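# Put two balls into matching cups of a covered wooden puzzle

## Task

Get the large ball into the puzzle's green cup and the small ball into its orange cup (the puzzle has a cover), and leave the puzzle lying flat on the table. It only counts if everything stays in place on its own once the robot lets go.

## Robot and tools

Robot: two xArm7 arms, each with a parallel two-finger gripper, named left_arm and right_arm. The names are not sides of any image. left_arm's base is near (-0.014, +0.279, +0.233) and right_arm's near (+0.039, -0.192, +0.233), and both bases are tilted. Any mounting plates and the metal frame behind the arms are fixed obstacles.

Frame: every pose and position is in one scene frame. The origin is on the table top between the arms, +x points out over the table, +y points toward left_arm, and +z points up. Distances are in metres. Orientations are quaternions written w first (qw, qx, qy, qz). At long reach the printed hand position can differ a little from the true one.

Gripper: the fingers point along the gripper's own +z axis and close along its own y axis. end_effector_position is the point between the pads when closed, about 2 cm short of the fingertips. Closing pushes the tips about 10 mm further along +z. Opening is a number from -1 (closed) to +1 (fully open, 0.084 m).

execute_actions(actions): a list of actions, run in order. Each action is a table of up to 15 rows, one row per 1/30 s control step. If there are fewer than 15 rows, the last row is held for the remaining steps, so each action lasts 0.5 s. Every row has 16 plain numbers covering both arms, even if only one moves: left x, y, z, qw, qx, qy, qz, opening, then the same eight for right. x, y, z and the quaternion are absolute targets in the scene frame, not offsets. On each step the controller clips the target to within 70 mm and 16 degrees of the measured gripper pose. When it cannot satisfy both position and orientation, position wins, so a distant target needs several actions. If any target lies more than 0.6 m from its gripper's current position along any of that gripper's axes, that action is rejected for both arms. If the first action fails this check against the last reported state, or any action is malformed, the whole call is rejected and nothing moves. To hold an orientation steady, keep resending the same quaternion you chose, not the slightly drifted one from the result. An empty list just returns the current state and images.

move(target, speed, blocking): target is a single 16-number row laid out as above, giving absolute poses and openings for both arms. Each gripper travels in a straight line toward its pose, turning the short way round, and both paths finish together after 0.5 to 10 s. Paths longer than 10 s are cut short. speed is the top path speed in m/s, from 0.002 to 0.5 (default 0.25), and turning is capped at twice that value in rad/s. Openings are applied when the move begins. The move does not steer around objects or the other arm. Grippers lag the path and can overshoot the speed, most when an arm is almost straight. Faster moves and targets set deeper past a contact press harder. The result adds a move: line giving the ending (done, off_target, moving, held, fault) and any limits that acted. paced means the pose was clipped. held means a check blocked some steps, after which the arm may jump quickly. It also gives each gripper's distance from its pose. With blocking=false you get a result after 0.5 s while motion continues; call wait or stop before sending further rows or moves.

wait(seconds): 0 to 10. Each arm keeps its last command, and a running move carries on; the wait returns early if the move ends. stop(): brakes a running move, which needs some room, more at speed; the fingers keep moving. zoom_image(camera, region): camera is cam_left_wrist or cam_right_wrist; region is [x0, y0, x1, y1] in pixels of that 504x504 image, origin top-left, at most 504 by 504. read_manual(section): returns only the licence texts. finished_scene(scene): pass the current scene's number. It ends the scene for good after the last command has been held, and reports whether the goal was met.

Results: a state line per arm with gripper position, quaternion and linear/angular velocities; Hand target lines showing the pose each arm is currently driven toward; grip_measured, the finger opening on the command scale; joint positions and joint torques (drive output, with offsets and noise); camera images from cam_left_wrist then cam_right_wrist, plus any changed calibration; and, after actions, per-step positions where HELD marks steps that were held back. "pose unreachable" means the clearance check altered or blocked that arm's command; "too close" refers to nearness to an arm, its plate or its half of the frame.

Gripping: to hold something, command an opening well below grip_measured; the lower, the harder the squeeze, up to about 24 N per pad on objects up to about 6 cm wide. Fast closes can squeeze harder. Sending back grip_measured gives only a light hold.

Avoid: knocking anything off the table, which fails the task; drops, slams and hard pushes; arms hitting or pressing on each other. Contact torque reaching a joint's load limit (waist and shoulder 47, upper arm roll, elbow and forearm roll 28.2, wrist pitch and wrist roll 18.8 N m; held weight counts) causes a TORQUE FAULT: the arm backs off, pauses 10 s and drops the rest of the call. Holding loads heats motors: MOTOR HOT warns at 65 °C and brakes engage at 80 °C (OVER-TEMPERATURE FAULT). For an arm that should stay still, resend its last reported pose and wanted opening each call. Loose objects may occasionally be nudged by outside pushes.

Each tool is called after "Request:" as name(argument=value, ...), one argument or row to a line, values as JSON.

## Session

Request:
execute_actions(
  actions=[],
)

Scene clock: 0.00 s.
left_arm: end_effector_position=(+0.0196, +0.7657, +0.1462) grip_measured=+1.00 end_effector_quat_wxyz=(-0.400, -0.088, +0.832, +0.374) end_effector_velocity=(-0.000, +0.000, +0.000) end_effector_angular_velocity=(+0.001, -0.000, +0.001) | right_arm: end_effector_position=(+0.4807, -0.5724, +0.3390) grip_measured=+1.00 end_effector_quat_wxyz=(-0.183, +0.544, +0.759, +0.308) end_effector_velocity=(+0.000, +0.000, -0.000) end_effector_angular_velocity=(+0.000, -0.000, +0.001)
Joint positions: left_arm=[ 2.702 -0.973 -1.696  0.512 -1.942 -0.64  -1.211  0.084] | right_arm=[ 0.019 -0.287 -0.147  1.267 -0.175  1.367 -2.154  0.084]
Joint velocities: left_arm=[ 0.     0.001  0.001 -0.     0.     0.    -0.    -0.   ] | right_arm=[ 0.     0.001 -0.     0.    -0.    -0.    -0.001 -0.   ]
Joint torques (N m, as the arm reports them, + toward a larger angle): no reading
Hand target (left_arm): +0.020, +0.766, +0.146; -0.400, -0.088, +0.832, +0.374
Hand target (right_arm): +0.481, -0.572, +0.339; -0.183, +0.544, +0.759, +0.308
camera_calibration (this result's frames):
cam_left_wrist: T_world_to_cam=[[0.159093, 0.701102, 0.695087, -0.612176], [0.653435, 0.452998, -0.606478, -0.200253], [-0.740076, 0.550681, -0.386056, -0.223731], [0, 0, 0, 1]] pos_world=[0.0626675, 0.643116, 0.217694]
cam_right_wrist: T_world_to_cam=[[0.934214, 0.239378, 0.264467, -0.364189], [0.353421, -0.72163, -0.595268, -0.317097], [0.0483528, 0.649576, -0.758757, 0.739902], [0, 0, 0, 1]] pos_world=[0.416523, -0.622271, 0.468964]

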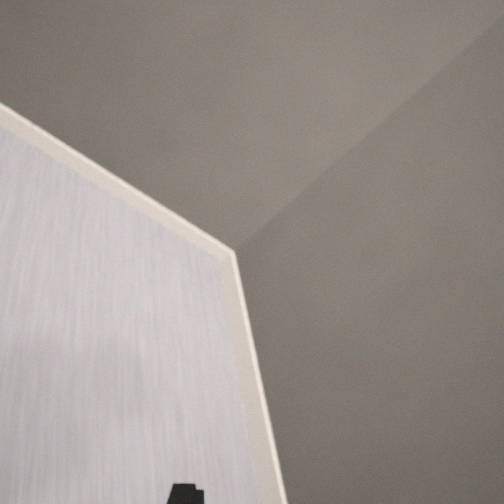

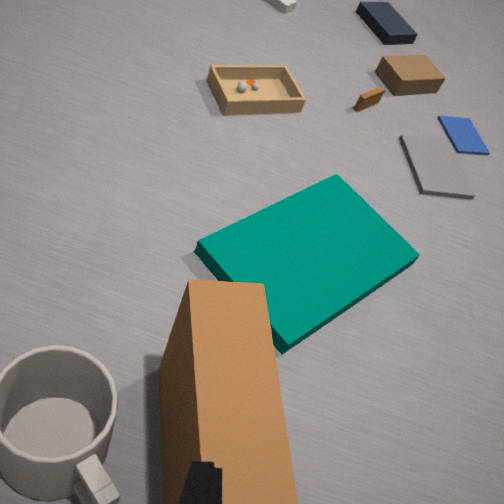

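Request:
move(
  target=[0.0196,0.7657,0.1462,-0.4,-0.088,0.832,0.374,1, 0.4,-0.15,0.3,-0.0323,0.9459,0.3073,0.0994,1],
  speed=0.4,
)

Request:
move(
  target=[0.0196,0.7657,0.1462,-0.4,-0.088,0.832,0.374,1, 0.345,-0.002,0.12,-0.0323,0.9459,0.3073,0.0994,1],
  speed=0.3,
)

Scene clock: 11.40 s.
left_arm: end_effector_position=(+0.0196, +0.7657, +0.1462) grip_measured=+1.00 end_effector_quat_wxyz=(-0.400, -0.088, +0.832, +0.374) end_effector_velocity=(+0.000, +0.000, -0.000) end_effector_angular_velocity=(+0.000, +0.000, -0.001) | right_arm: end_effector_position=(+0.4007, -0.1518, +0.3003) grip_measured=+1.00 end_effector_quat_wxyz=(-0.031, +0.946, +0.306, +0.101) end_effector_velocity=(-0.001, +0.001, -0.000) end_effector_angular_velocity=(-0.005, +0.003, +0.002)
Joint positions: left_arm=[ 2.701 -0.972 -1.695  0.512 -1.942 -0.639 -1.21   0.084] | right_arm=[-0.042  0.371  0.806  0.725 -1.147  1.229  0.826  0.084]
Joint velocities: left_arm=[-0.    -0.001 -0.    -0.    -0.    -0.    -0.     0.   ] | right_arm=[ 0.006  0.008 -0.003  0.005 -0.     0.008  0.002  0.   ]
Joint torques (N m, as the arm reports them, + toward a larger angle): left_arm=[-9.57  4.59  4.88 -5.81 -1.55 -1.4   0.75] | right_arm=[11.2  -9.36 13.89  8.94  0.15 -2.05 -0.35]
Hand target (left_arm): +0.020, +0.766, +0.146; -0.400, -0.088, +0.832, +0.374
Hand target (right_arm): +0.401, -0.151, +0.300; -0.031, +0.946, +0.306, +0.101
Off the commanded pose (left_arm): 0.000 m, 0 deg.
Off the commanded pose (right_arm): 0.002 m, 0 deg.
move: done
camera_calibration (this result's frames):
cam_left_wrist: T_world_to_cam=[[0.15849, 0.701745, 0.694575, -0.612541], [0.65379, 0.452564, -0.606419, -0.19995], [-0.739891, 0.550218, -0.387067, -0.223265], [0, 0, 0, 1]] pos_world=[0.0626145, 0.643183, 0.217784]
cam_right_wrist: T_world_to_cam=[[0.598609, -0.800988, -0.00927503, -0.321147], [-0.787149, -0.586041, -0.192229, 0.348204], [0.148537, 0.122371, -0.981306, 0.387823], [0, 0, 0, 1]] pos_world=[0.408724, -0.100632, 0.44453]

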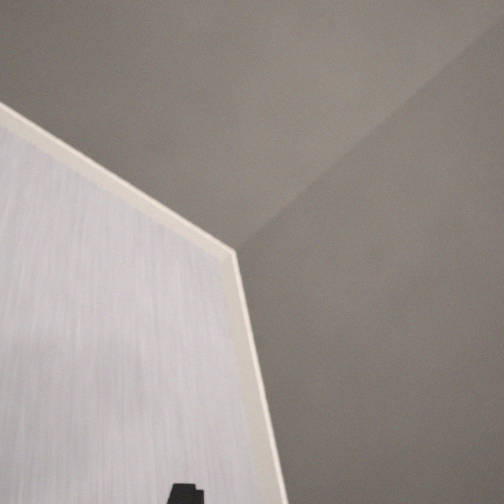

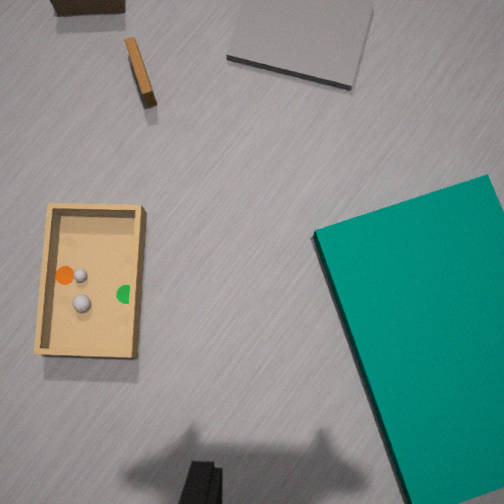

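Scene clock: 12.77 s.
left_arm: end_effector_position=(+0.0196, +0.7657, +0.1462) grip_measured=+1.00 end_effector_quat_wxyz=(-0.400, -0.088, +0.832, +0.374) end_effector_velocity=(-0.000, -0.000, +0.000) end_effector_angular_velocity=(+0.000, +0.001, +0.001) | right_arm: end_effector_position=(+0.3454, -0.0018, +0.1211) grip_measured=+1.00 end_effector_quat_wxyz=(-0.034, +0.946, +0.307, +0.100) end_effector_velocity=(-0.003, +0.000, -0.004) end_effector_angular_velocity=(-0.005, +0.005, +0.005)
Joint positions: left_arm=[ 2.701 -0.972 -1.695  0.512 -1.942 -0.639 -1.21   0.084] | right_arm=[ 0.123  1.09   0.437  0.925 -1.708  1.213  1.306  0.084]
Joint velocities: left_arm=[ 0.    -0.     0.    -0.001 -0.     0.    -0.     0.   ] | right_arm=[-0.     0.008 -0.005  0.001 -0.002  0.    -0.001  0.   ]
Joint torques (N m, as the arm reports them, + toward a larger angle): left_arm=[-9.55  4.56  4.93 -5.66 -1.56 -1.33  0.75] | right_arm=[ 13.46 -10.37  17.03   2.48   0.01  -1.82  -0.33]
Hand target (left_arm): +0.020, +0.766, +0.146; -0.400, -0.088, +0.832, +0.374
Hand target (right_arm): +0.345, -0.002, +0.121; -0.034, +0.946, +0.307, +0.100
Off the commanded pose (left_arm): 0.000 m, 0 deg.
Off the commanded pose (right_arm): 0.001 m, 0 deg.
move: done
camera_calibration (this result's frames):
cam_left_wrist: T_world_to_cam=[[0.158487, 0.701744, 0.694577, -0.612542], [0.653788, 0.452568, -0.606418, -0.199953], [-0.739894, 0.550216, -0.387065, -0.223264], [0, 0, 0, 1]] pos_world=[0.0626156, 0.643183, 0.217785]
cam_right_wrist: T_world_to_cam=[[0.60037, -0.799574, -0.0153658, -0.169435], [-0.78649, -0.586847, -0.192467, 0.358016], [0.144874, 0.127637, -0.981183, 0.203138], [0, 0, 0, 1]] pos_world=[0.35387, 0.0486969, 0.265618]

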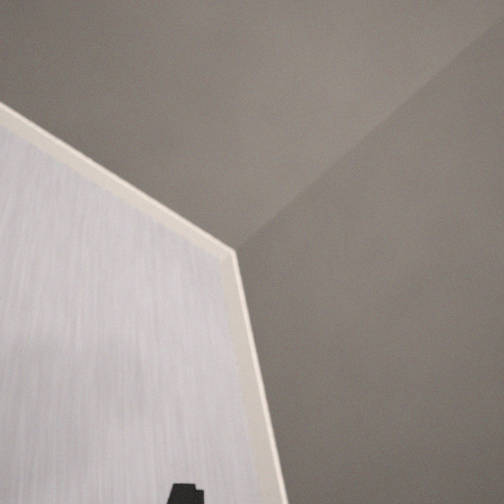

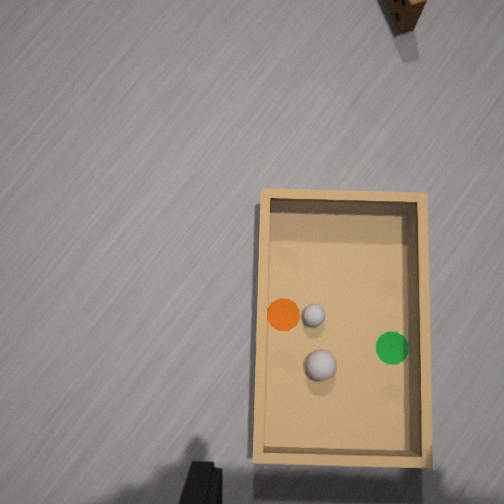

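Request:
zoom_image(
  camera="cam_right_wrist",
  region=[200,180,500,480],
)

Region (200, 180, 500, 480) of cam_right_wrist's 504x504 image, scaled by 1.680, with more detail than that image has.

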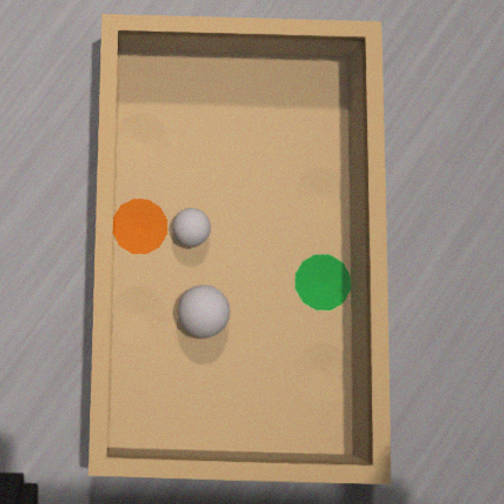

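Request:
move(
  target=[0.0196,0.7657,0.1462,-0.4,-0.088,0.832,0.374,1, 0.359,0.008,0.04,-0.0312,0.9493,0.2966,0.0997,1],
  speed=0.15,
)

Scene clock: 29.37 s.
left_arm: end_effector_position=(+0.0196, +0.7657, +0.1462) grip_measured=+1.00 end_effector_quat_wxyz=(-0.400, -0.088, +0.832, +0.374) end_effector_velocity=(+0.001, -0.000, -0.000) end_effector_angular_velocity=(-0.001, -0.001, -0.001) | right_arm: end_effector_position=(+0.3590, +0.0085, +0.0407) grip_measured=+1.00 end_effector_quat_wxyz=(-0.032, +0.949, +0.297, +0.100) end_effector_velocity=(+0.000, -0.002, -0.004) end_effector_angular_velocity=(-0.006, +0.002, -0.002)
Joint positions: left_arm=[ 2.701 -0.972 -1.695  0.512 -1.942 -0.639 -1.21   0.084] | right_arm=[ 0.076  1.238  0.306  1.055 -1.873  1.145  1.336  0.084]
Joint velocities: left_arm=[-0.001 -0.    -0.001  0.     0.     0.     0.     0.   ] | right_arm=[-0.003  0.002 -0.006  0.002 -0.002  0.001 -0.    -0.   ]
Joint torques (N m, as the arm reports them, + toward a larger angle): left_arm=[-9.7   4.57  4.88 -5.74 -1.58 -1.39  0.68] | right_arm=[ 13.8  -10.06  17.47   0.51  -0.06  -1.8   -0.22]
Hand target (left_arm): +0.020, +0.766, +0.146; -0.400, -0.088, +0.832, +0.374
Hand target (right_arm): +0.359, +0.008, +0.040; -0.031, +0.949, +0.297, +0.100
Off the commanded pose (left_arm): 0.000 m, 0 deg.
Off the commanded pose (right_arm): 0.001 m, 0 deg.
move: done
camera_calibration (this result's frames):
cam_left_wrist: T_world_to_cam=[[0.158488, 0.701744, 0.694577, -0.612542], [0.653788, 0.452568, -0.606418, -0.199953], [-0.739894, 0.550216, -0.387065, -0.223264], [0, 0, 0, 1]] pos_world=[0.0626156, 0.643183, 0.217785]
cam_right_wrist: T_world_to_cam=[[0.582836, -0.812462, -0.0143864, -0.164254], [-0.799273, -0.570003, -0.190417, 0.363572], [0.146506, 0.12248, -0.981598, 0.120404], [0, 0, 0, 1]] pos_world=[0.368686, 0.0590396, 0.185056]

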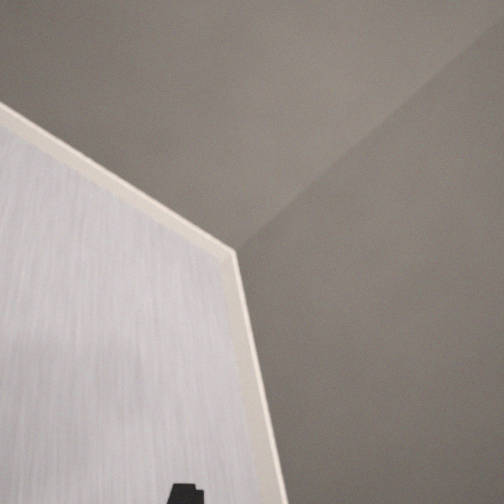

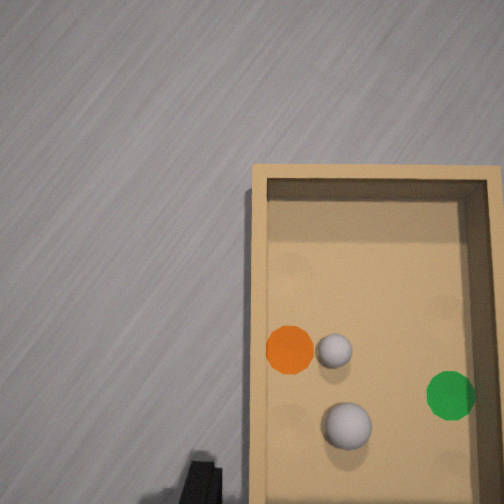

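Request:
move(
  target=[0.0196,0.7657,0.1462,-0.4,-0.088,0.832,0.374,1, 0.3583,0.0095,0.021,-0.0312,0.9493,0.2966,0.0997,0.8],
  speed=0.04,
)

Scene clock: 35.10 s.
left_arm: end_effector_position=(+0.0196, +0.7657, +0.1462) grip_measured=+1.00 end_effector_quat_wxyz=(-0.400, -0.088, +0.832, +0.374) end_effector_velocity=(-0.000, +0.000, +0.000) end_effector_angular_velocity=(+0.002, +0.001, +0.001) | right_arm: end_effector_position=(+0.3583, +0.0096, +0.0212) grip_measured=+0.80 end_effector_quat_wxyz=(-0.031, +0.949, +0.297, +0.100) end_effector_velocity=(+0.002, +0.001, +0.001) end_effector_angular_velocity=(+0.004, -0.003, +0.001)
Joint positions: left_arm=[ 2.701 -0.972 -1.695  0.512 -1.942 -0.639 -1.21   0.084] | right_arm=[ 0.063  1.273  0.277  1.083 -1.911  1.129  1.345  0.077]
Joint velocities: left_arm=[ 0.001 -0.001  0.001  0.    -0.    -0.    -0.     0.   ] | right_arm=[ 0.    -0.     0.002  0.002 -0.002 -0.001 -0.002 -0.   ]
Joint torques (N m, as the arm reports them, + toward a larger angle): left_arm=[-9.55  4.73  4.86 -5.74 -1.47 -1.28  0.71] | right_arm=[13.93 -9.88 16.86  0.19  0.14 -1.8  -0.4 ]
Hand target (left_arm): +0.020, +0.766, +0.146; -0.400, -0.088, +0.832, +0.374
Hand target (right_arm): +0.358, +0.010, +0.021; -0.031, +0.949, +0.297, +0.100
Off the commanded pose (left_arm): 0.000 m, 0 deg.
Off the commanded pose (right_arm): 0.000 m, 0 deg.
move: done
camera_calibration (this result's frames):
cam_left_wrist: T_world_to_cam=[[0.158487, 0.701744, 0.694577, -0.612542], [0.653788, 0.452569, -0.606418, -0.199953], [-0.739894, 0.550216, -0.387065, -0.223264], [0, 0, 0, 1]] pos_world=[0.0626155, 0.643183, 0.217785]
cam_right_wrist: T_world_to_cam=[[0.582776, -0.812516, -0.013744, -0.163183], [-0.799316, -0.570095, -0.189964, 0.360013], [0.146513, 0.121692, -0.981695, 0.101302], [0, 0, 0, 1]] pos_world=[0.368021, 0.0603251, 0.165594]

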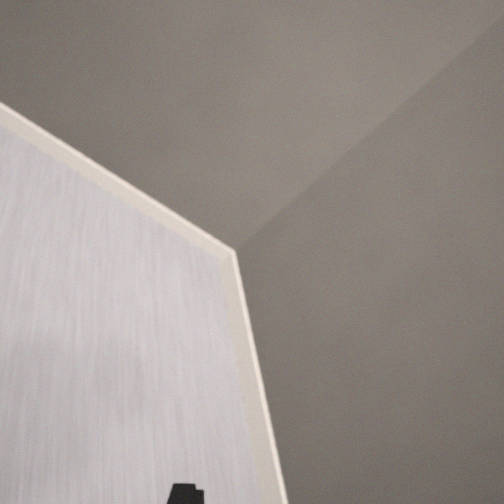

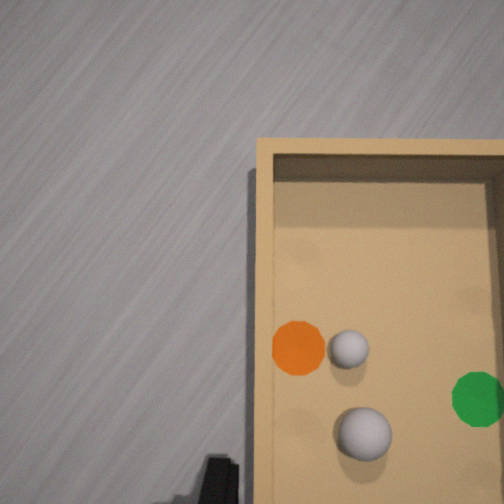

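Request:
execute_actions(
  actions=[
    [[0.0196,0.7657,0.1462,-0.4,-0.088,0.832,0.374,1,0.3583,0.0095,0.021,-0.0312,0.9493,0.2966,0.0997,0.66]],
    [[0.0196,0.7657,0.1462,-0.4,-0.088,0.832,0.374,1,0.3583,0.0095,0.021,-0.0312,0.9493,0.2966,0.0997,0.58]],
    [[0.0196,0.7657,0.1462,-0.4,-0.088,0.832,0.374,1,0.3583,0.0095,0.021,-0.0312,0.9493,0.2966,0.0997,0.2]],
  ],
)

Scene clock: 51.00 s.
left_arm: end_effector_position=(+0.0196, +0.7657, +0.1462) grip_measured=+1.00 end_effector_quat_wxyz=(-0.400, -0.088, +0.832, +0.374) end_effector_velocity=(+0.000, -0.000, -0.000) end_effector_angular_velocity=(-0.001, +0.000, -0.001) | right_arm: end_effector_position=(+0.3584, +0.0096, +0.0211) grip_measured=+0.57 end_effector_quat_wxyz=(-0.031, +0.949, +0.297, +0.100) end_effector_velocity=(+0.000, -0.000, -0.000) end_effector_angular_velocity=(-0.001, -0.000, -0.001)
Joint positions: left_arm=[ 2.701 -0.972 -1.695  0.512 -1.942 -0.639 -1.21   0.084] | right_arm=[ 0.063  1.273  0.276  1.083 -1.911  1.129  1.344  0.068]
Joint velocities: left_arm=[-0.    -0.    -0.001  0.     0.     0.     0.     0.   ] | right_arm=[-0.    -0.    -0.001 -0.    -0.     0.     0.001  0.   ]
Joint torques (N m, as the arm reports them, + toward a larger angle): left_arm=[-9.39  4.58  4.87 -5.74 -1.51 -1.33  0.81] | right_arm=[13.39 -9.57 16.13  0.31  0.01 -1.7  -0.25]
Hand target (left_arm): +0.020, +0.766, +0.146; -0.400, -0.088, +0.832, +0.374
Hand target (right_arm): +0.358, +0.010, +0.021; -0.031, +0.949, +0.297, +0.100
Off the commanded pose (left_arm): 0.000 m, 0 deg.
Off the commanded pose (right_arm): 0.000 m, 0 deg.
Step readings (end_effector_position; steps 1 to 15: 1st action; 16 to 30: 2nd action; 31 to 45: 3rd action):
0: left_arm (+0.0196, +0.7657, +0.1462) | right_arm (+0.3583, +0.0095, +0.0210)
1: left_arm (+0.0196, +0.7657, +0.1462) | right_arm (+0.3583, +0.0096, +0.0210)
2: left_arm (+0.0196, +0.7657, +0.1462) | right_arm (+0.3583, +0.0095, +0.0210)
4: left_arm (+0.0196, +0.7657, +0.1462) | right_arm (+0.3583, +0.0095, +0.0210)
8: left_arm (+0.0196, +0.7657, +0.1462) | right_arm (+0.3583, +0.0095, +0.0210)
15: left_arm (+0.0196, +0.7657, +0.1462) | right_arm (+0.3583, +0.0095, +0.0210)
16: left_arm (+0.0196, +0.7657, +0.1462) | right_arm (+0.3583, +0.0095, +0.0210)
17: left_arm (+0.0196, +0.7657, +0.1462) | right_arm (+0.3583, +0.0095, +0.0210)
19: left_arm (+0.0196, +0.7657, +0.1462) | right_arm (+0.3582, +0.0096, +0.0211)
23: left_arm (+0.0196, +0.7657, +0.1462) | right_arm (+0.3582, +0.0096, +0.0211)
30: left_arm (+0.0196, +0.7657, +0.1462) | right_arm (+0.3583, +0.0096, +0.0211)
31: left_arm (+0.0196, +0.7657, +0.1462) | right_arm (+0.3583, +0.0096, +0.0212)
32: left_arm (+0.0196, +0.7657, +0.1462) | right_arm (+0.3584, +0.0096, +0.0211)
34: left_arm (+0.0196, +0.7657, +0.1462) | right_arm (+0.3584, +0.0096, +0.0212)
38: left_arm (+0.0196, +0.7657, +0.1462) | right_arm (+0.3584, +0.0096, +0.0211)
45: end_effector_position above
camera_calibration (this result's frames):
cam_left_wrist: T_world_to_cam=[[0.158487, 0.701744, 0.694577, -0.612542], [0.653788, 0.452569, -0.606418, -0.199953], [-0.739894, 0.550216, -0.387065, -0.223264], [0, 0, 0, 1]] pos_world=[0.0626156, 0.643183, 0.217785]
cam_right_wrist: T_world_to_cam=[[0.582789, -0.81251, -0.0135503, -0.163267], [-0.799283, -0.570133, -0.189986, 0.359978], [0.14664, 0.121552, -0.981693, 0.101142], [0, 0, 0, 1]] pos_world=[0.368043, 0.0602857, 0.165468]

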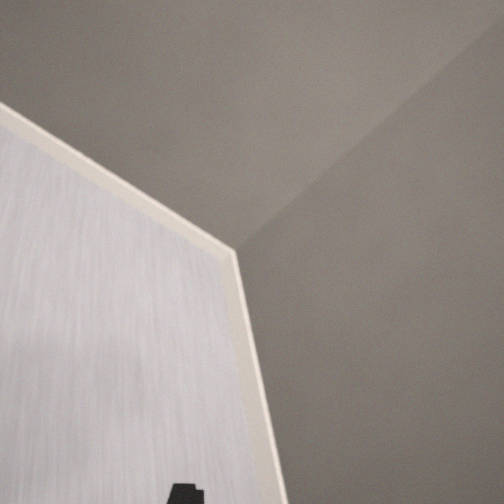

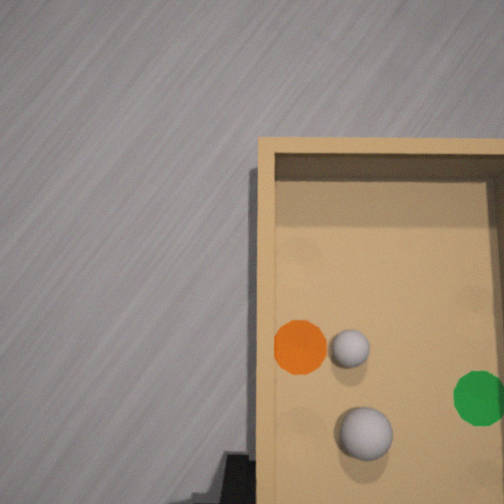

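Request:
move(
  target=[0.0196,0.7657,0.1462,-0.4,-0.088,0.832,0.374,1,0.3583,0.0095,0.036,-0.0312,0.9493,0.2966,0.0997,0.0],
  speed=0.02,
)

Request:
zoom_image(
  camera="cam_right_wrist",
  region=[250,230,504,504],
)

Scene clock: 56.63 s.
left_arm: end_effector_position=(+0.0196, +0.7657, +0.1462) grip_measured=+1.00 end_effector_quat_wxyz=(-0.400, -0.088, +0.832, +0.374) end_effector_velocity=(-0.000, -0.000, -0.000) end_effector_angular_velocity=(-0.000, +0.000, +0.001) | right_arm: end_effector_position=(+0.3583, +0.0094, +0.0359) grip_measured=+0.57 end_effector_quat_wxyz=(-0.031, +0.949, +0.297, +0.100) end_effector_velocity=(-0.001, -0.002, -0.002) end_effector_angular_velocity=(-0.005, +0.003, -0.001)
Joint positions: left_arm=[ 2.701 -0.972 -1.695  0.512 -1.942 -0.639 -1.21   0.084] | right_arm=[ 0.075  1.249  0.299  1.063 -1.881  1.143  1.339  0.068]
Joint velocities: left_arm=[ 0.001  0.    -0.001 -0.    -0.    -0.    -0.     0.   ] | right_arm=[-0.001 -0.001 -0.003 -0.001  0.002  0.001 -0.     0.   ]
Joint torques (N m, as the arm reports them, + toward a larger angle): left_arm=[-9.51  4.82  4.92 -5.72 -1.55 -1.37  0.76] | right_arm=[ 14.1  -10.34  17.44   0.66  -0.12  -1.96  -0.31]
Hand target (left_arm): +0.020, +0.766, +0.146; -0.400, -0.088, +0.832, +0.374
Hand target (right_arm): +0.358, +0.009, +0.036; -0.031, +0.949, +0.297, +0.100
Off the commanded pose (left_arm): 0.000 m, 0 deg.
Off the commanded pose (right_arm): 0.000 m, 0 deg.
move: done
camera_calibration (this result's frames):
cam_left_wrist: T_world_to_cam=[[0.158487, 0.701744, 0.694577, -0.612542], [0.653788, 0.452569, -0.606418, -0.199953], [-0.739894, 0.550216, -0.387065, -0.223263], [0, 0, 0, 1]] pos_world=[0.0626156, 0.643183, 0.217785]
cam_right_wrist: T_world_to_cam=[[0.582814, -0.812496, -0.0133451, -0.163162], [-0.799287, -0.570224, -0.189696, 0.362648], [0.146518, 0.121224, -0.981752, 0.115713], [0, 0, 0, 1]] pos_world=[0.367999, 0.0601953, 0.180217]

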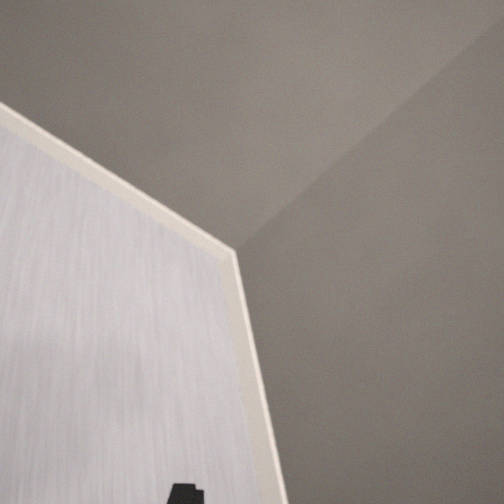

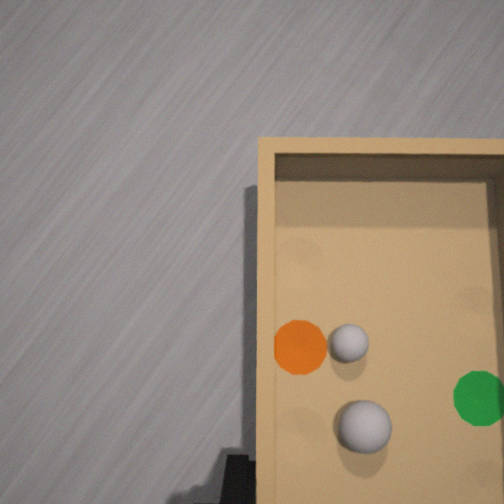

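Region (250, 230, 504, 504) of cam_right_wrist's 504x504 image, scaled by 1.839, with more detail than that image has; it fills the left 467 columns of this view, and the rest is white.

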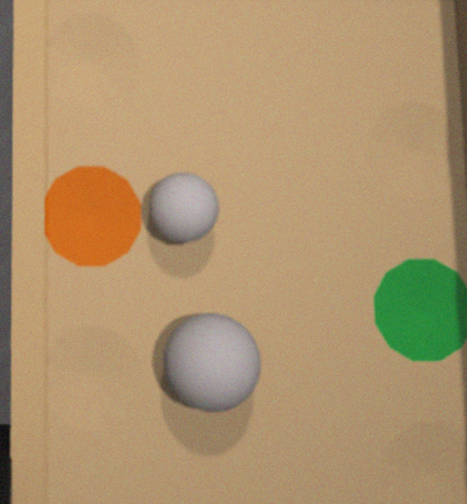

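Balls drifting up. Check.

Request:
wait(
  seconds=0,
)

Scene clock: 60.40 s.
left_arm: end_effector_position=(+0.0196, +0.7657, +0.1462) grip_measured=+1.00 end_effector_quat_wxyz=(-0.400, -0.088, +0.832, +0.374) end_effector_velocity=(-0.000, +0.000, +0.000) end_effector_angular_velocity=(+0.002, -0.000, +0.001) | right_arm: end_effector_position=(+0.3583, +0.0095, +0.0360) grip_measured=+0.57 end_effector_quat_wxyz=(-0.031, +0.949, +0.297, +0.100) end_effector_velocity=(-0.000, +0.000, +0.000) end_effector_angular_velocity=(+0.000, +0.000, +0.001)
Joint positions: left_arm=[ 2.701 -0.972 -1.695  0.512 -1.942 -0.639 -1.21   0.084] | right_arm=[ 0.075  1.249  0.299  1.063 -1.881  1.143  1.339  0.068]
Joint velocities: left_arm=[ 0.001 -0.     0.    -0.    -0.     0.    -0.001  0.   ] | right_arm=[ 0.     0.001  0.    -0.    -0.    -0.     0.     0.   ]
Joint torques (N m, as the arm reports them, + toward a larger angle): left_arm=[-9.38  4.65  4.85 -5.74 -1.55 -1.38  0.68] | right_arm=[ 13.85 -10.12  17.34   0.63   0.    -1.88  -0.32]
Hand target (left_arm): +0.020, +0.766, +0.146; -0.400, -0.088, +0.832, +0.374
Hand target (right_arm): +0.358, +0.009, +0.036; -0.031, +0.949, +0.297, +0.100
Off the commanded pose (left_arm): 0.000 m, 0 deg.
Off the commanded pose (right_arm): 0.000 m, 0 deg.
camera_calibration (this result's frames):
cam_left_wrist: T_world_to_cam=[[0.158487, 0.701744, 0.694577, -0.612542], [0.653788, 0.452569, -0.606418, -0.199953], [-0.739894, 0.550216, -0.387065, -0.223264], [0, 0, 0, 1]] pos_world=[0.0626156, 0.643183, 0.217785]
cam_right_wrist: T_world_to_cam=[[0.582821, -0.81249, -0.013387, -0.163145], [-0.799279, -0.570219, -0.189744, 0.362681], [0.146532, 0.121287, -0.981742, 0.115795], [0, 0, 0, 1]] pos_world=[0.368001, 0.0602097, 0.180313]

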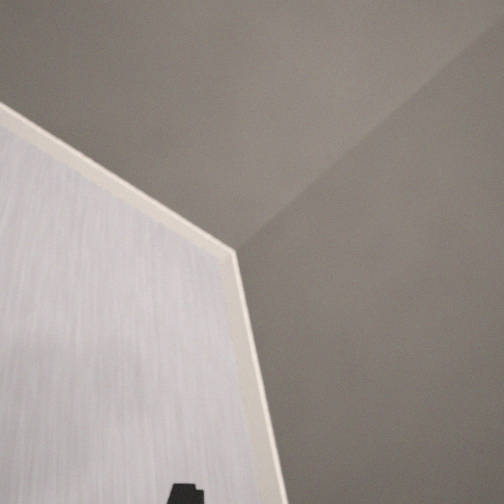

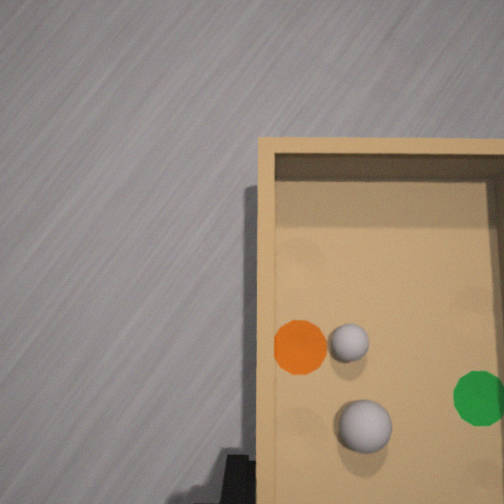

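Request:
execute_actions(
  actions=[
    [[0.0196,0.7657,0.1462,-0.4,-0.088,0.832,0.374,1,0.3583,0.0095,0.036,-0.0224,0.9492,0.2975,0.1006,0],[0.0196,0.7657,0.1462,-0.4,-0.088,0.832,0.374,1,0.3583,0.0095,0.036,-0.0224,0.9492,0.2975,0.1006,0],[0.0196,0.7657,0.1462,-0.4,-0.088,0.832,0.374,1,0.3583,0.0095,0.036,-0.0224,0.9492,0.2975,0.1006,0],[0.0196,0.7657,0.1462,-0.4,-0.088,0.832,0.374,1,0.3583,0.0095,0.036,-0.0224,0.9492,0.2975,0.1006,0],[0.0196,0.7657,0.1462,-0.4,-0.088,0.832,0.374,1,0.3583,0.0095,0.036,-0.0224,0.9492,0.2975,0.1006,0],[0.0196,0.7657,0.1462,-0.4,-0.088,0.832,0.374,1,0.3583,0.0095,0.036,-0.0224,0.9492,0.2975,0.1006,0],[0.0196,0.7657,0.1462,-0.4,-0.088,0.832,0.374,1,0.3583,0.0095,0.036,-0.0353,0.9494,0.2962,0.0984,0],[0.0196,0.7657,0.1462,-0.4,-0.088,0.832,0.374,1,0.3583,0.0095,0.036,-0.0353,0.9494,0.2962,0.0984,0],[0.0196,0.7657,0.1462,-0.4,-0.088,0.832,0.374,1,0.3583,0.0095,0.036,-0.0353,0.9494,0.2962,0.0984,0],[0.0196,0.7657,0.1462,-0.4,-0.088,0.832,0.374,1,0.3583,0.0095,0.036,-0.0353,0.9494,0.2962,0.0984,0],[0.0196,0.7657,0.1462,-0.4,-0.088,0.832,0.374,1,0.3583,0.0095,0.036,-0.0312,0.9493,0.2966,0.0997,0]],
  ],
)

Request:
wait(
  seconds=1.5,
)

Scene clock: 75.33 s.
left_arm: end_effector_position=(+0.0196, +0.7657, +0.1462) grip_measured=+1.00 end_effector_quat_wxyz=(-0.400, -0.088, +0.832, +0.374) end_effector_velocity=(-0.000, +0.000, +0.000) end_effector_angular_velocity=(+0.001, +0.000, +0.000) | right_arm: end_effector_position=(+0.3584, +0.0093, +0.0358) grip_measured=+0.57 end_effector_quat_wxyz=(-0.032, +0.949, +0.296, +0.099) end_effector_velocity=(-0.009, +0.011, +0.009) end_effector_angular_velocity=(+0.009, -0.011, +0.023)
Joint positions: left_arm=[ 2.701 -0.972 -1.695  0.512 -1.942 -0.639 -1.21   0.084] | right_arm=[ 0.074  1.248  0.299  1.063 -1.881  1.142  1.339  0.068]
Joint velocities: left_arm=[ 0.  0.  0. -0.  0. -0. -0.  0.] | right_arm=[ 0.021  0.014  0.014 -0.007  0.     0.01   0.007  0.   ]
Joint torques (N m, as the arm reports them, + toward a larger angle): left_arm=[-9.52  4.59  4.94 -5.76 -1.51 -1.28  0.77] | right_arm=[ 12.99 -10.73  17.06   0.93   0.14  -1.81  -0.37]
Hand target (left_arm): +0.020, +0.766, +0.146; -0.400, -0.088, +0.832, +0.374
Hand target (right_arm): +0.358, +0.009, +0.036; -0.031, +0.949, +0.297, +0.100
Off the commanded pose (left_arm): 0.000 m, 0 deg.
Off the commanded pose (right_arm): 0.000 m, 0 deg.
Step readings (end_effector_position):
0: left_arm (+0.0196, +0.7657, +0.1462) | right_arm (+0.3583, +0.0095, +0.0360)
1: left_arm (+0.0196, +0.7657, +0.1462) | right_arm (+0.3583, +0.0094, +0.0360)
2: left_arm (+0.0196, +0.7657, +0.1462) | right_arm (+0.3586, +0.0091, +0.0358)
4: left_arm (+0.0196, +0.7657, +0.1462) | right_arm (+0.3584, +0.0093, +0.0359)
8: left_arm (+0.0196, +0.7657, +0.1462) | right_arm (+0.3577, +0.0103, +0.0365)
15: end_effector_position above
camera_calibration (this result's frames):
cam_left_wrist: T_world_to_cam=[[0.158488, 0.701744, 0.694577, -0.612542], [0.653788, 0.452568, -0.606418, -0.199953], [-0.739894, 0.550216, -0.387065, -0.223264], [0, 0, 0, 1]] pos_world=[0.0626156, 0.643183, 0.217785]
cam_right_wrist: T_world_to_cam=[[0.582481, -0.812719, -0.0142652, -0.163191], [-0.799657, -0.569794, -0.189429, 0.362773], [0.145824, 0.121746, -0.981791, 0.115915], [0, 0, 0, 1]] pos_world=[0.368247, 0.0599654, 0.180196]

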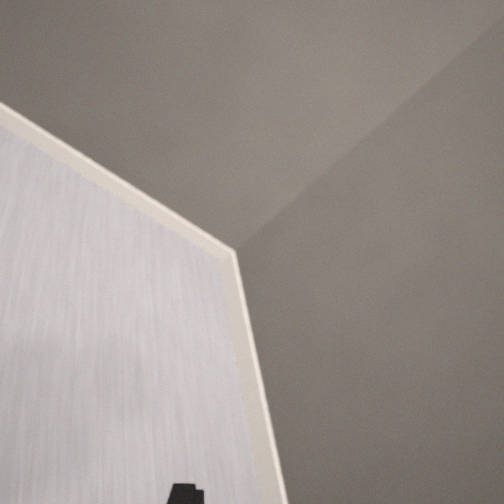

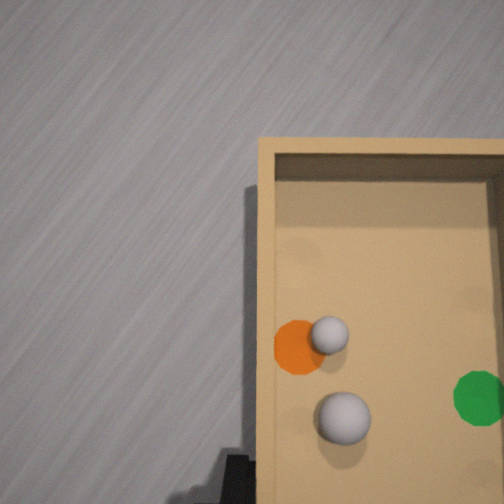

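Scene clock: 76.83 s.
left_arm: end_effector_position=(+0.0196, +0.7657, +0.1462) grip_measured=+1.00 end_effector_quat_wxyz=(-0.400, -0.088, +0.832, +0.374) end_effector_velocity=(-0.000, -0.000, +0.000) end_effector_angular_velocity=(-0.002, +0.001, -0.001) | right_arm: end_effector_position=(+0.3583, +0.0095, +0.0360) grip_measured=+0.57 end_effector_quat_wxyz=(-0.031, +0.949, +0.297, +0.100) end_effector_velocity=(+0.000, -0.000, -0.000) end_effector_angular_velocity=(-0.001, -0.000, +0.001)
Joint positions: left_arm=[ 2.701 -0.972 -1.695  0.512 -1.942 -0.639 -1.21   0.084] | right_arm=[ 0.075  1.249  0.299  1.063 -1.881  1.143  1.339  0.068]
Joint velocities: left_arm=[-0.    -0.    -0.    -0.001 -0.     0.     0.002  0.   ] | right_arm=[ 0.    -0.    -0.001 -0.     0.     0.    -0.001  0.   ]
Joint torques (N m, as the arm reports them, + toward a larger angle): left_arm=[-9.47  4.68  4.88 -5.64 -1.58 -1.3   0.72] | right_arm=[13.92 -9.97 17.36  0.47  0.02 -1.9  -0.32]
Hand target (left_arm): +0.020, +0.766, +0.146; -0.400, -0.088, +0.832, +0.374
Hand target (right_arm): +0.358, +0.009, +0.036; -0.031, +0.949, +0.297, +0.100
Off the commanded pose (left_arm): 0.000 m, 0 deg.
Off the commanded pose (right_arm): 0.000 m, 0 deg.
wait: 1.50 s; at rest by 0.17 s
camera_calibration (this result's frames):
cam_left_wrist: T_world_to_cam=[[0.158487, 0.701744, 0.694577, -0.612542], [0.653788, 0.452569, -0.606418, -0.199953], [-0.739894, 0.550216, -0.387065, -0.223264], [0, 0, 0, 1]] pos_world=[0.0626156, 0.643183, 0.217785]
cam_right_wrist: T_world_to_cam=[[0.582796, -0.812506, -0.0134804, -0.163098], [-0.799308, -0.570181, -0.189736, 0.362705], [0.146476, 0.121353, -0.981743, 0.11583], [0, 0, 0, 1]] pos_world=[0.367999, 0.0602335, 0.180335]

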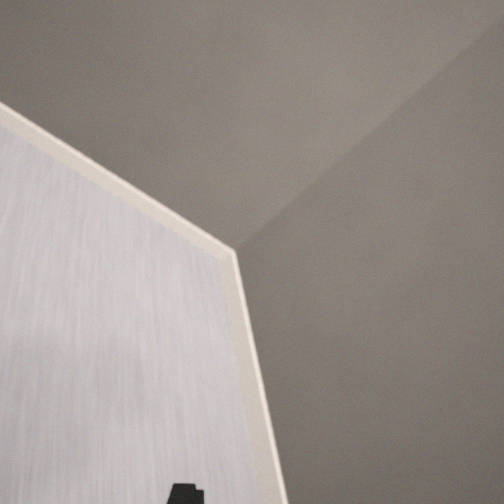

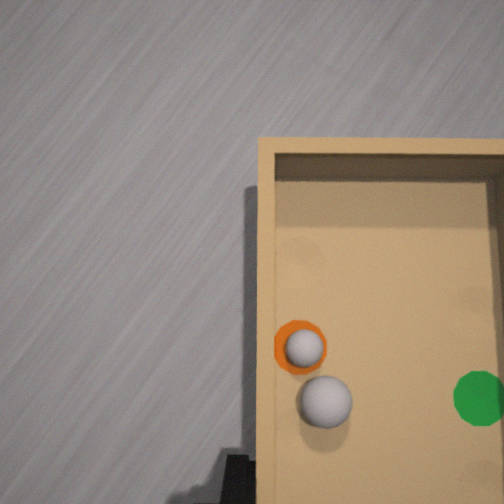

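Request:
execute_actions(
  actions=[
    [[0.0196,0.7657,0.1462,-0.4,-0.088,0.832,0.374,1,0.3583,0.0095,0.036,-0.0368,0.9494,0.296,0.0983,0],[0.0196,0.7657,0.1462,-0.4,-0.088,0.832,0.374,1,0.3583,0.0095,0.036,-0.0425,0.9496,0.2954,0.0969,0],[0.0196,0.7657,0.1462,-0.4,-0.088,0.832,0.374,1,0.3583,0.0095,0.036,-0.0481,0.9497,0.2948,0.0955,0]],
  ],
)

Request:
wait(
  seconds=2.5,
)

Scene clock: 82.70 s.
left_arm: end_effector_position=(+0.0196, +0.7657, +0.1462) grip_measured=+1.00 end_effector_quat_wxyz=(-0.400, -0.088, +0.832, +0.374) end_effector_velocity=(+0.000, +0.000, -0.000) end_effector_angular_velocity=(-0.000, -0.001, -0.000) | right_arm: end_effector_position=(+0.3582, +0.0096, +0.0361) grip_measured=+0.57 end_effector_quat_wxyz=(-0.048, +0.950, +0.295, +0.096) end_effector_velocity=(+0.001, -0.001, -0.001) end_effector_angular_velocity=(-0.002, -0.001, -0.003)
Joint positions: left_arm=[ 2.701 -0.972 -1.695  0.512 -1.942 -0.639 -1.21   0.084] | right_arm=[ 0.05   1.235  0.302  1.055 -1.887  1.11   1.33   0.068]
Joint velocities: left_arm=[ 0.     0.    -0.001  0.001  0.    -0.    -0.     0.   ] | right_arm=[-0.001 -0.002 -0.002  0.001 -0.    -0.    -0.     0.   ]
Joint torques (N m, as the arm reports them, + toward a larger angle): left_arm=[-9.59  4.66  4.87 -5.78 -1.59 -1.36  0.79] | right_arm=[ 13.74 -10.04  17.08   0.33  -0.07  -2.07  -0.26]
Hand target (left_arm): +0.020, +0.766, +0.146; -0.400, -0.088, +0.832, +0.374
Hand target (right_arm): +0.358, +0.010, +0.036; -0.048, +0.950, +0.295, +0.096
Off the commanded pose (left_arm): 0.000 m, 0 deg.
Off the commanded pose (right_arm): 0.000 m, 0 deg.
Step readings (end_effector_position):
0: left_arm (+0.0196, +0.7657, +0.1462) | right_arm (+0.3583, +0.0095, +0.0360)
1: left_arm (+0.0196, +0.7657, +0.1462) | right_arm (+0.3583, +0.0095, +0.0360)
2: left_arm (+0.0196, +0.7657, +0.1462) | right_arm (+0.3581, +0.0098, +0.0362)
4: left_arm (+0.0196, +0.7657, +0.1462) | right_arm (+0.3578, +0.0101, +0.0364)
8: left_arm (+0.0196, +0.7657, +0.1462) | right_arm (+0.3589, +0.0088, +0.0355)
15: end_effector_position above
camera_calibration (this result's frames):
cam_left_wrist: T_world_to_cam=[[0.158487, 0.701744, 0.694577, -0.612542], [0.653788, 0.452569, -0.606418, -0.199953], [-0.739894, 0.550216, -0.387065, -0.223264], [0, 0, 0, 1]] pos_world=[0.0626156, 0.643183, 0.217785]
cam_right_wrist: T_world_to_cam=[[0.58244, -0.811429, -0.0484449, -0.161535], [-0.802618, -0.564633, -0.192335, 0.36394], [0.128713, 0.150907, -0.980133, 0.121957], [0, 0, 0, 1]] pos_world=[0.370492, 0.0560149, 0.181707]

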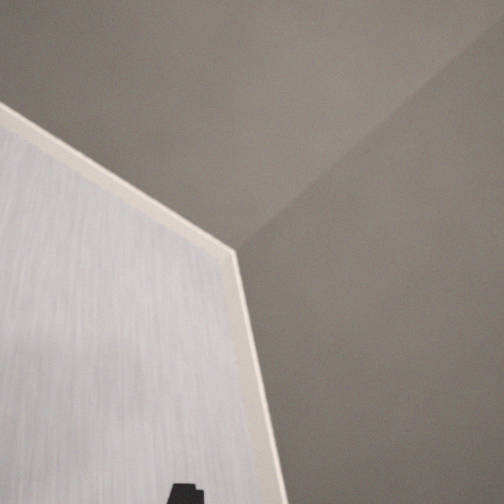

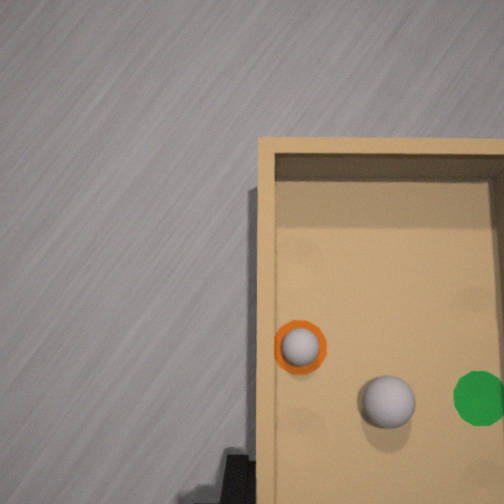

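Scene clock: 85.20 s.
left_arm: end_effector_position=(+0.0196, +0.7657, +0.1462) grip_measured=+1.00 end_effector_quat_wxyz=(-0.400, -0.088, +0.832, +0.374) end_effector_velocity=(+0.000, -0.000, -0.000) end_effector_angular_velocity=(+0.001, -0.001, -0.000) | right_arm: end_effector_position=(+0.3583, +0.0095, +0.0360) grip_measured=+0.57 end_effector_quat_wxyz=(-0.048, +0.950, +0.295, +0.096) end_effector_velocity=(-0.000, +0.000, +0.000) end_effector_angular_velocity=(-0.000, -0.000, +0.001)
Joint positions: left_arm=[ 2.701 -0.972 -1.695  0.512 -1.942 -0.639 -1.21   0.084] | right_arm=[ 0.05   1.235  0.302  1.055 -1.887  1.11   1.33   0.068]
Joint velocities: left_arm=[ 0.    -0.    -0.001  0.     0.    -0.    -0.001  0.   ] | right_arm=[ 0.001  0.    -0.    -0.     0.     0.     0.    -0.   ]
Joint torques (N m, as the arm reports them, + toward a larger angle): left_arm=[-9.52  4.48  4.82 -5.76 -1.49 -1.25  0.72] | right_arm=[ 14.03 -10.23  17.21   0.33  -0.05  -1.98  -0.33]
Hand target (left_arm): +0.020, +0.766, +0.146; -0.400, -0.088, +0.832, +0.374
Hand target (right_arm): +0.358, +0.010, +0.036; -0.048, +0.950, +0.295, +0.096
Off the commanded pose (left_arm): 0.000 m, 0 deg.
Off the commanded pose (right_arm): 0.000 m, 0 deg.
wait: 2.50 s; at rest by 0.17 s
camera_calibration (this result's frames):
cam_left_wrist: T_world_to_cam=[[0.158487, 0.701744, 0.694577, -0.612542], [0.653788, 0.452569, -0.606418, -0.199953], [-0.739894, 0.550216, -0.387065, -0.223264], [0, 0, 0, 1]] pos_world=[0.0626155, 0.643183, 0.217785]
cam_right_wrist: T_world_to_cam=[[0.58221, -0.811599, -0.0483586, -0.16163], [-0.80279, -0.564439, -0.19219, 0.363982], [0.128686, 0.150717, -0.980165, 0.121869], [0, 0, 0, 1]] pos_world=[0.370621, 0.0559, 0.181589]

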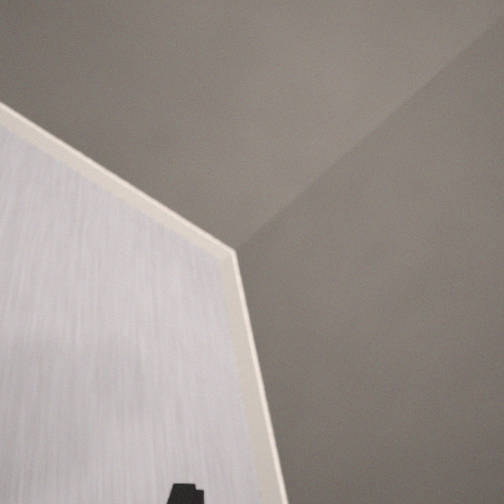

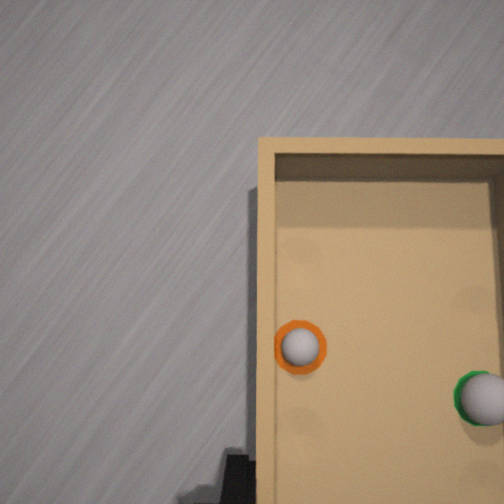

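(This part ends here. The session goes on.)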